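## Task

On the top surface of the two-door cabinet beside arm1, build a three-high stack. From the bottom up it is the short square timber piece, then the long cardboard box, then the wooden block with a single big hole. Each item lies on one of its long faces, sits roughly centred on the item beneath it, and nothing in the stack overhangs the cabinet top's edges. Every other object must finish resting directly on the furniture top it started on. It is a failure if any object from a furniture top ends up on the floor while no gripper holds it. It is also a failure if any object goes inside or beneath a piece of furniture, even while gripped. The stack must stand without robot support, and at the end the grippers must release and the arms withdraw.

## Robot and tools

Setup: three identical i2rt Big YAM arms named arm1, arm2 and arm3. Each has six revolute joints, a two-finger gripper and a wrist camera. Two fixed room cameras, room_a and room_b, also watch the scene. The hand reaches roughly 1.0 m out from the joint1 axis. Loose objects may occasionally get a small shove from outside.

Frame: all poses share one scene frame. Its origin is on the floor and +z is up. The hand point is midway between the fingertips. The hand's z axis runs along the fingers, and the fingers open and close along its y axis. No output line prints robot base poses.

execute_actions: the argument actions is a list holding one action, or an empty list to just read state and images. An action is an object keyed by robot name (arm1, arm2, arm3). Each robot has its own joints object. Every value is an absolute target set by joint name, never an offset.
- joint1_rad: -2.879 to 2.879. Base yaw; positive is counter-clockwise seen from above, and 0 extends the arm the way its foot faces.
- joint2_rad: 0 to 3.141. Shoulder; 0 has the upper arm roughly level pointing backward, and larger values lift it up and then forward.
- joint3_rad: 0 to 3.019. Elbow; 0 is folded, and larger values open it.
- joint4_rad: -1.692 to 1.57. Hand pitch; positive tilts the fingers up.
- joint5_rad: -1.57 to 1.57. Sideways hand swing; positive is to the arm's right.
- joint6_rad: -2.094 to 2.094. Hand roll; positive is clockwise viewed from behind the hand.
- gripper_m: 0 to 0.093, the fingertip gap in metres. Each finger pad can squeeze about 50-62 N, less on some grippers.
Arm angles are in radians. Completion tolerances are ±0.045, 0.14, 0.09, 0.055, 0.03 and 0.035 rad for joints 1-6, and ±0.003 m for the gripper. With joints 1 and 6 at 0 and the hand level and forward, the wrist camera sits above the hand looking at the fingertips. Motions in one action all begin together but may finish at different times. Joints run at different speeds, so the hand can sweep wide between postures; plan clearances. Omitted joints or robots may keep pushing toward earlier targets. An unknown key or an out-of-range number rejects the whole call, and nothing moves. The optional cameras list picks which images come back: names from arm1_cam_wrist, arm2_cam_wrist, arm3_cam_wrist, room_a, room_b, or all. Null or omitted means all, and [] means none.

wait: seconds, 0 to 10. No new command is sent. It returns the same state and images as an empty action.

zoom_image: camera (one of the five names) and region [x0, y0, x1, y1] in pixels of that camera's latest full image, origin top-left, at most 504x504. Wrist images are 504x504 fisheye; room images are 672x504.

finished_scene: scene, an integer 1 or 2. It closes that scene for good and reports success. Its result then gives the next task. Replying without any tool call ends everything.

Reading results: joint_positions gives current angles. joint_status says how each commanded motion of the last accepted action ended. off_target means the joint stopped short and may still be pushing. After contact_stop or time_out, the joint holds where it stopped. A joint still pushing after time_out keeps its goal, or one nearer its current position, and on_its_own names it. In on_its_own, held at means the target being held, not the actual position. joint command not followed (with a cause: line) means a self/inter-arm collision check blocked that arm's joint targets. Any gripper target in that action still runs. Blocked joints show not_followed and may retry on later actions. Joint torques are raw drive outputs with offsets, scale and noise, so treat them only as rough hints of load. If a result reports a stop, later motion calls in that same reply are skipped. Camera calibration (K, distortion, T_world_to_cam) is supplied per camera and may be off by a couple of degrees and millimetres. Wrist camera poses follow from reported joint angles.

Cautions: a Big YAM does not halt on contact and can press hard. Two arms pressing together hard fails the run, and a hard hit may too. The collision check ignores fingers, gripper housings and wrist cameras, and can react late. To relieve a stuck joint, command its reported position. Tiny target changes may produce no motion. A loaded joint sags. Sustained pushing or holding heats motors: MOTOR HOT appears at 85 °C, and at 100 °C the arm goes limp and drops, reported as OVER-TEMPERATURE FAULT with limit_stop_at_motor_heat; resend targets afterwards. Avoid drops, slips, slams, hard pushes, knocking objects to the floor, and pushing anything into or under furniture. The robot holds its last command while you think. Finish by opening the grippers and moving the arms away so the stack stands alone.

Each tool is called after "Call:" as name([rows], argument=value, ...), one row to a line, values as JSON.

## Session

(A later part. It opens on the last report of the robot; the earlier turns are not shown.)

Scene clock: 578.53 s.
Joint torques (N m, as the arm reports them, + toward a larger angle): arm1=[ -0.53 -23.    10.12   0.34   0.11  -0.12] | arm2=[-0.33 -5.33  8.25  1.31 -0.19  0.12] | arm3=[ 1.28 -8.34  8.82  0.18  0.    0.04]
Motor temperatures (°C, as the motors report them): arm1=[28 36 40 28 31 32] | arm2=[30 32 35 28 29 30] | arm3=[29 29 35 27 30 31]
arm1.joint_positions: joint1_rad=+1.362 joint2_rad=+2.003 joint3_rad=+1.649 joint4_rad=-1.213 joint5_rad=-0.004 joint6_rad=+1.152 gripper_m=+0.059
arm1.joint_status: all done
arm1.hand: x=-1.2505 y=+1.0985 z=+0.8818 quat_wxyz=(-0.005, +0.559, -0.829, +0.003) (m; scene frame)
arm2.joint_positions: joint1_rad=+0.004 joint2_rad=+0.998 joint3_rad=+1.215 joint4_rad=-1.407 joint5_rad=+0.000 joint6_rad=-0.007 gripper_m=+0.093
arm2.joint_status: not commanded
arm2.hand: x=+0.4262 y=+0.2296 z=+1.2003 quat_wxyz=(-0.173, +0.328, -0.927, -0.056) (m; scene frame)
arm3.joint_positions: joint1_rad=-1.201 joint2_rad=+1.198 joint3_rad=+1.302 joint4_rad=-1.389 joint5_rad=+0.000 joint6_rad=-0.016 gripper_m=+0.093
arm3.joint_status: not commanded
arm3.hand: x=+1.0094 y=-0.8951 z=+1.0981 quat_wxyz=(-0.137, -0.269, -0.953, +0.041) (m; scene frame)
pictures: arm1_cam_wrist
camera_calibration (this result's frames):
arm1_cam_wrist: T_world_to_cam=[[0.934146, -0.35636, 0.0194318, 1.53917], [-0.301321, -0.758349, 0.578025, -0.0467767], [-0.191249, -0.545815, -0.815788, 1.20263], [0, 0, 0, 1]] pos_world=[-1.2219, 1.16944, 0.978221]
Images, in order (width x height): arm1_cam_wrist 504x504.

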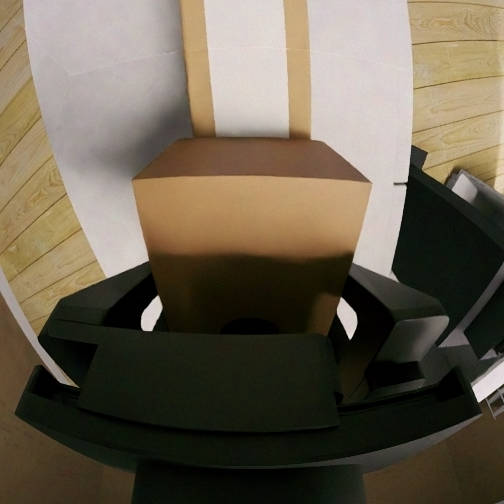

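Call:
execute_actions([
  {"arm1": {"joints": {"gripper_m": 0.093}}},
], cameras=["arm1_cam_wrist"])

Call:
execute_actions([
  {"arm1": {"joints": {"joint2_rad": 1.8}}},
], cameras=["arm1_cam_wrist", "room_a", "room_b"])

Scene clock: 581.37 s.
Joint torques (N m, as the arm reports them, + toward a larger angle): arm1=[ -0.72 -23.13  10.25   0.39   0.08  -0.12] | arm2=[-0.33 -4.87  8.2   1.17 -0.17  0.13] | arm3=[ 0.57 -7.9   8.88  0.08 -0.05  0.06]
Motor temperatures (°C, as the motors report them): arm1=[28 36 40 28 31 32] | arm2=[30 31 35 28 29 30] | arm3=[29 29 35 27 30 31]
arm1.joint_positions: joint1_rad=+1.362 joint2_rad=+2.003 joint3_rad=+1.649 joint4_rad=-1.213 joint5_rad=-0.002 joint6_rad=+1.152 gripper_m=+0.093
arm1.joint_status: all done
arm1.hand: x=-1.2502 y=+1.0987 z=+0.8818 quat_wxyz=(-0.006, +0.559, -0.829, +0.003) (m; scene frame)
arm2.joint_positions: joint1_rad=+0.004 joint2_rad=+0.998 joint3_rad=+1.215 joint4_rad=-1.407 joint5_rad=+0.000 joint6_rad=-0.007 gripper_m=+0.093
arm2.joint_status: not commanded
arm2.hand: x=+0.4262 y=+0.2296 z=+1.2003 quat_wxyz=(-0.173, +0.328, -0.927, -0.056) (m; scene frame)
arm3.joint_positions: joint1_rad=-1.201 joint2_rad=+1.198 joint3_rad=+1.302 joint4_rad=-1.389 joint5_rad=+0.000 joint6_rad=-0.016 gripper_m=+0.093
arm3.joint_status: not commanded
arm3.hand: x=+1.0094 y=-0.8951 z=+1.0981 quat_wxyz=(-0.137, -0.269, -0.953, +0.041) (m; scene frame)
pictures: arm1_cam_wrist
camera_calibration (this result's frames):
arm1_cam_wrist: T_world_to_cam=[[0.934124, -0.356374, 0.0202427, 1.5383], [-0.302103, -0.759117, 0.576606, -0.0454175], [-0.190121, -0.544737, -0.816772, 1.2039], [0, 0, 0, 1]] pos_world=[-1.2218, 1.16954, 0.978357]
Images, in order (width x height): arm1_cam_wrist 504x504.

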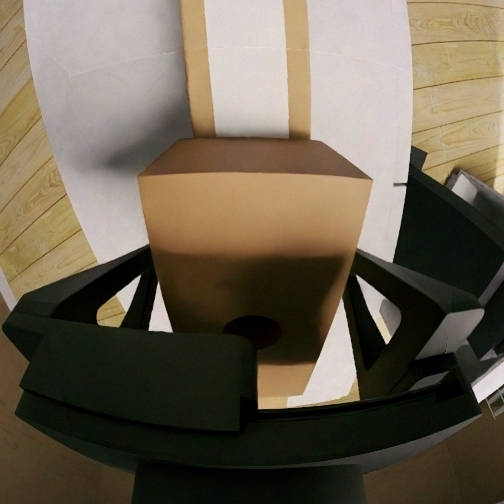

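Scene clock: 582.70 s.
Joint torques (N m, as the arm reports them, + toward a larger angle): arm1=[ -0.73 -20.92  11.05   0.74   0.06  -0.14] | arm2=[-0.08 -5.53  8.26  1.23 -0.15  0.12] | arm3=[ 0.37 -8.91  8.88  0.17 -0.03  0.07]
Motor temperatures (°C, as the motors report them): arm1=[28 36 40 28 31 32] | arm2=[30 31 35 28 29 30] | arm3=[29 29 35 27 30 31]
arm1.joint_positions: joint1_rad=+1.362 joint2_rad=+1.801 joint3_rad=+1.649 joint4_rad=-1.213 joint5_rad=-0.002 joint6_rad=+1.152 gripper_m=+0.093
arm1.joint_status: all done
arm1.hand: x=-1.2528 y=+1.0993 z=+0.9994 quat_wxyz=(+0.012, +0.557, -0.825, -0.097) (m; scene frame)
arm2.joint_positions: joint1_rad=+0.004 joint2_rad=+0.998 joint3_rad=+1.215 joint4_rad=-1.407 joint5_rad=+0.000 joint6_rad=-0.007 gripper_m=+0.093
arm2.joint_status: not commanded
arm2.hand: x=+0.4262 y=+0.2296 z=+1.2003 quat_wxyz=(-0.173, +0.328, -0.927, -0.056) (m; scene frame)
arm3.joint_positions: joint1_rad=-1.201 joint2_rad=+1.198 joint3_rad=+1.302 joint4_rad=-1.389 joint5_rad=+0.000 joint6_rad=-0.016 gripper_m=+0.093
arm3.joint_status: not commanded
arm3.hand: x=+1.0094 y=-0.8951 z=+1.0981 quat_wxyz=(-0.137, -0.269, -0.953, +0.041) (m; scene frame)
pictures: arm1_cam_wrist, room_a, room_b
camera_calibration (this result's frames):
arm1_cam_wrist: T_world_to_cam=[[0.925022, -0.343669, -0.161944, 1.69519], [-0.224557, -0.838427, 0.496603, 0.150762], [-0.306445, -0.423003, -0.852736, 1.05617], [0, 0, 0, 1]] pos_world=[-1.21058, 1.15575, 1.1003]
Images, in order (width x height): arm1_cam_wrist 504x504, room_a 672x504, room_b 672x504.

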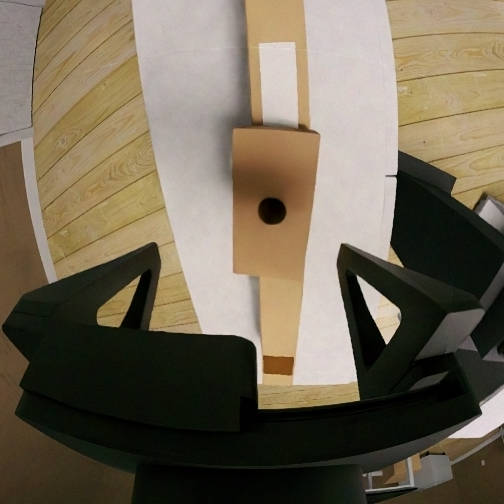

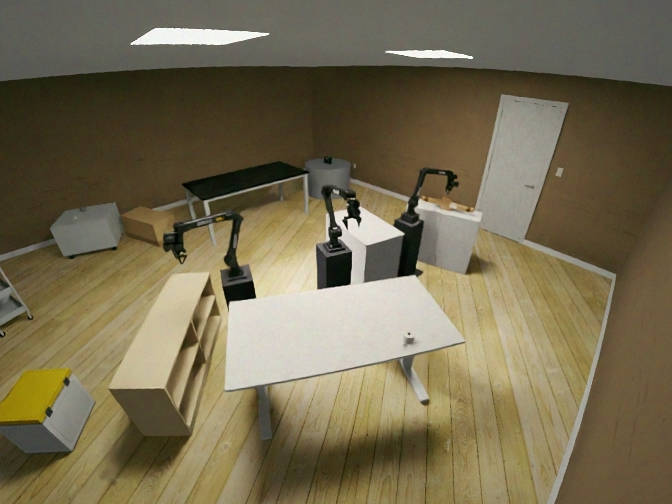

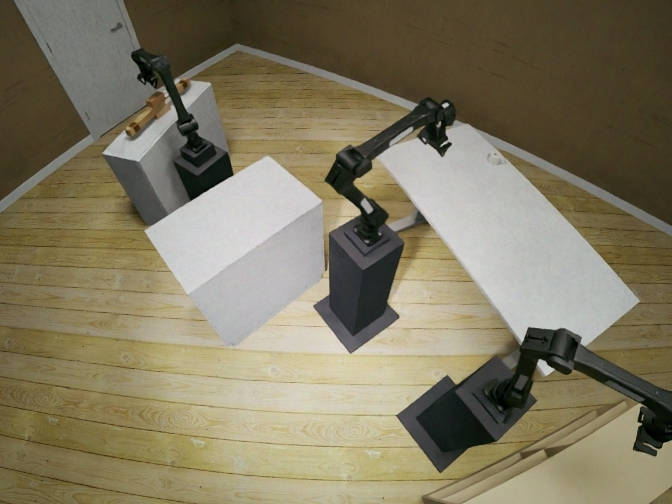

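Call:
execute_actions([
  {"arm1": {"joints": {"joint1_rad": 0.4, "joint2_rad": 1.4, "joint3_rad": 1.4}}},
], cameras=["room_a", "room_b"])

Call:
zoom_image(camera="room_b", region=[80, 40, 260, 200])

Scene clock: 586.30 s.
Joint torques (N m, as the arm reports them, + toward a larger angle): arm1=[  0.05 -14.16  10.5    0.82  -0.09  -0.15] | arm2=[ 0.19 -5.4   8.27  1.33 -0.16  0.12] | arm3=[ 0.68 -8.02  8.89  0.13 -0.04  0.06]
Motor temperatures (°C, as the motors report them): arm1=[28 36 40 28 31 32] | arm2=[30 31 35 28 29 30] | arm3=[29 29 35 27 30 31]
arm1.joint_positions: joint1_rad=+0.398 joint2_rad=+1.396 joint3_rad=+1.395 joint4_rad=-1.207 joint5_rad=+0.002 joint6_rad=+1.151 gripper_m=+0.093
arm1.joint_status: all done
arm1.hand: x=-0.7397 y=+1.1480 z=+1.1072 quat_wxyz=(-0.063, +0.110, -0.977, -0.171) (m; scene frame)
arm2.joint_positions: joint1_rad=+0.004 joint2_rad=+0.998 joint3_rad=+1.215 joint4_rad=-1.407 joint5_rad=+0.000 joint6_rad=-0.007 gripper_m=+0.093
arm2.joint_status: not commanded
arm2.hand: x=+0.4262 y=+0.2296 z=+1.2003 quat_wxyz=(-0.173, +0.328, -0.927, -0.056) (m; scene frame)
arm3.joint_positions: joint1_rad=-1.201 joint2_rad=+1.198 joint3_rad=+1.302 joint4_rad=-1.389 joint5_rad=+0.000 joint6_rad=-0.016 gripper_m=+0.093
arm3.joint_status: not commanded
arm3.hand: x=+1.0094 y=-0.8951 z=+1.0981 quat_wxyz=(-0.137, -0.269, -0.953, +0.041) (m; scene frame)
pictures: room_a, room_b
Images, in order (width x height): room_a 672x504, room_b 672x504.

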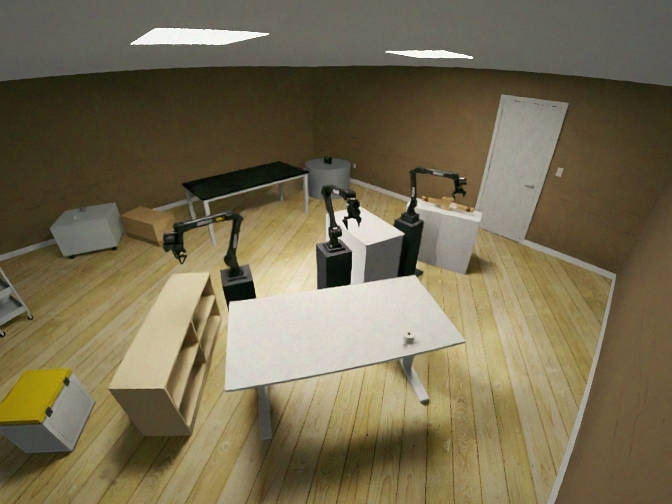

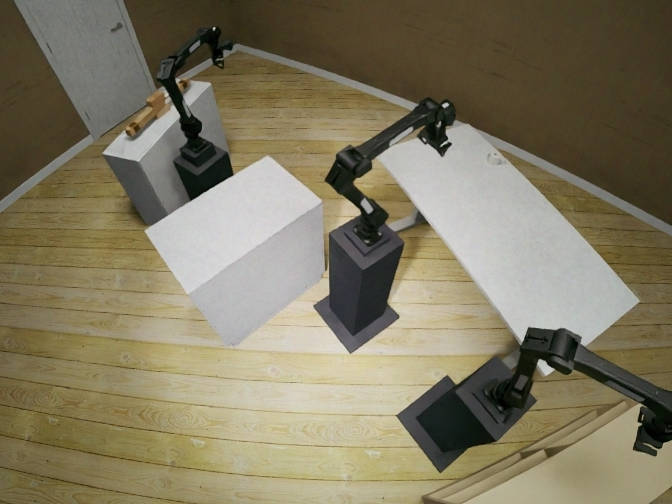

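Region (80, 40, 260, 200) of room_b's 672x504 image, scaled by 2.800, with more detail than that image has.

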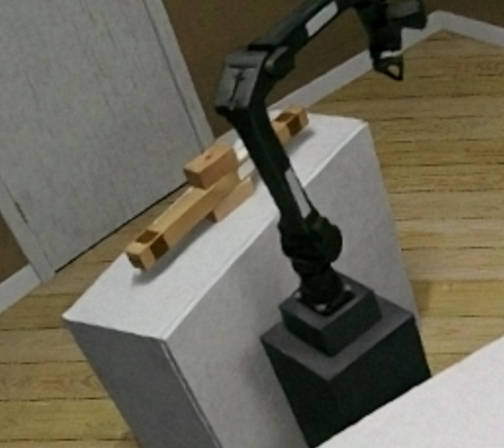

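Call:
finished_scene(scene=1)

The scene is finished: the task was done.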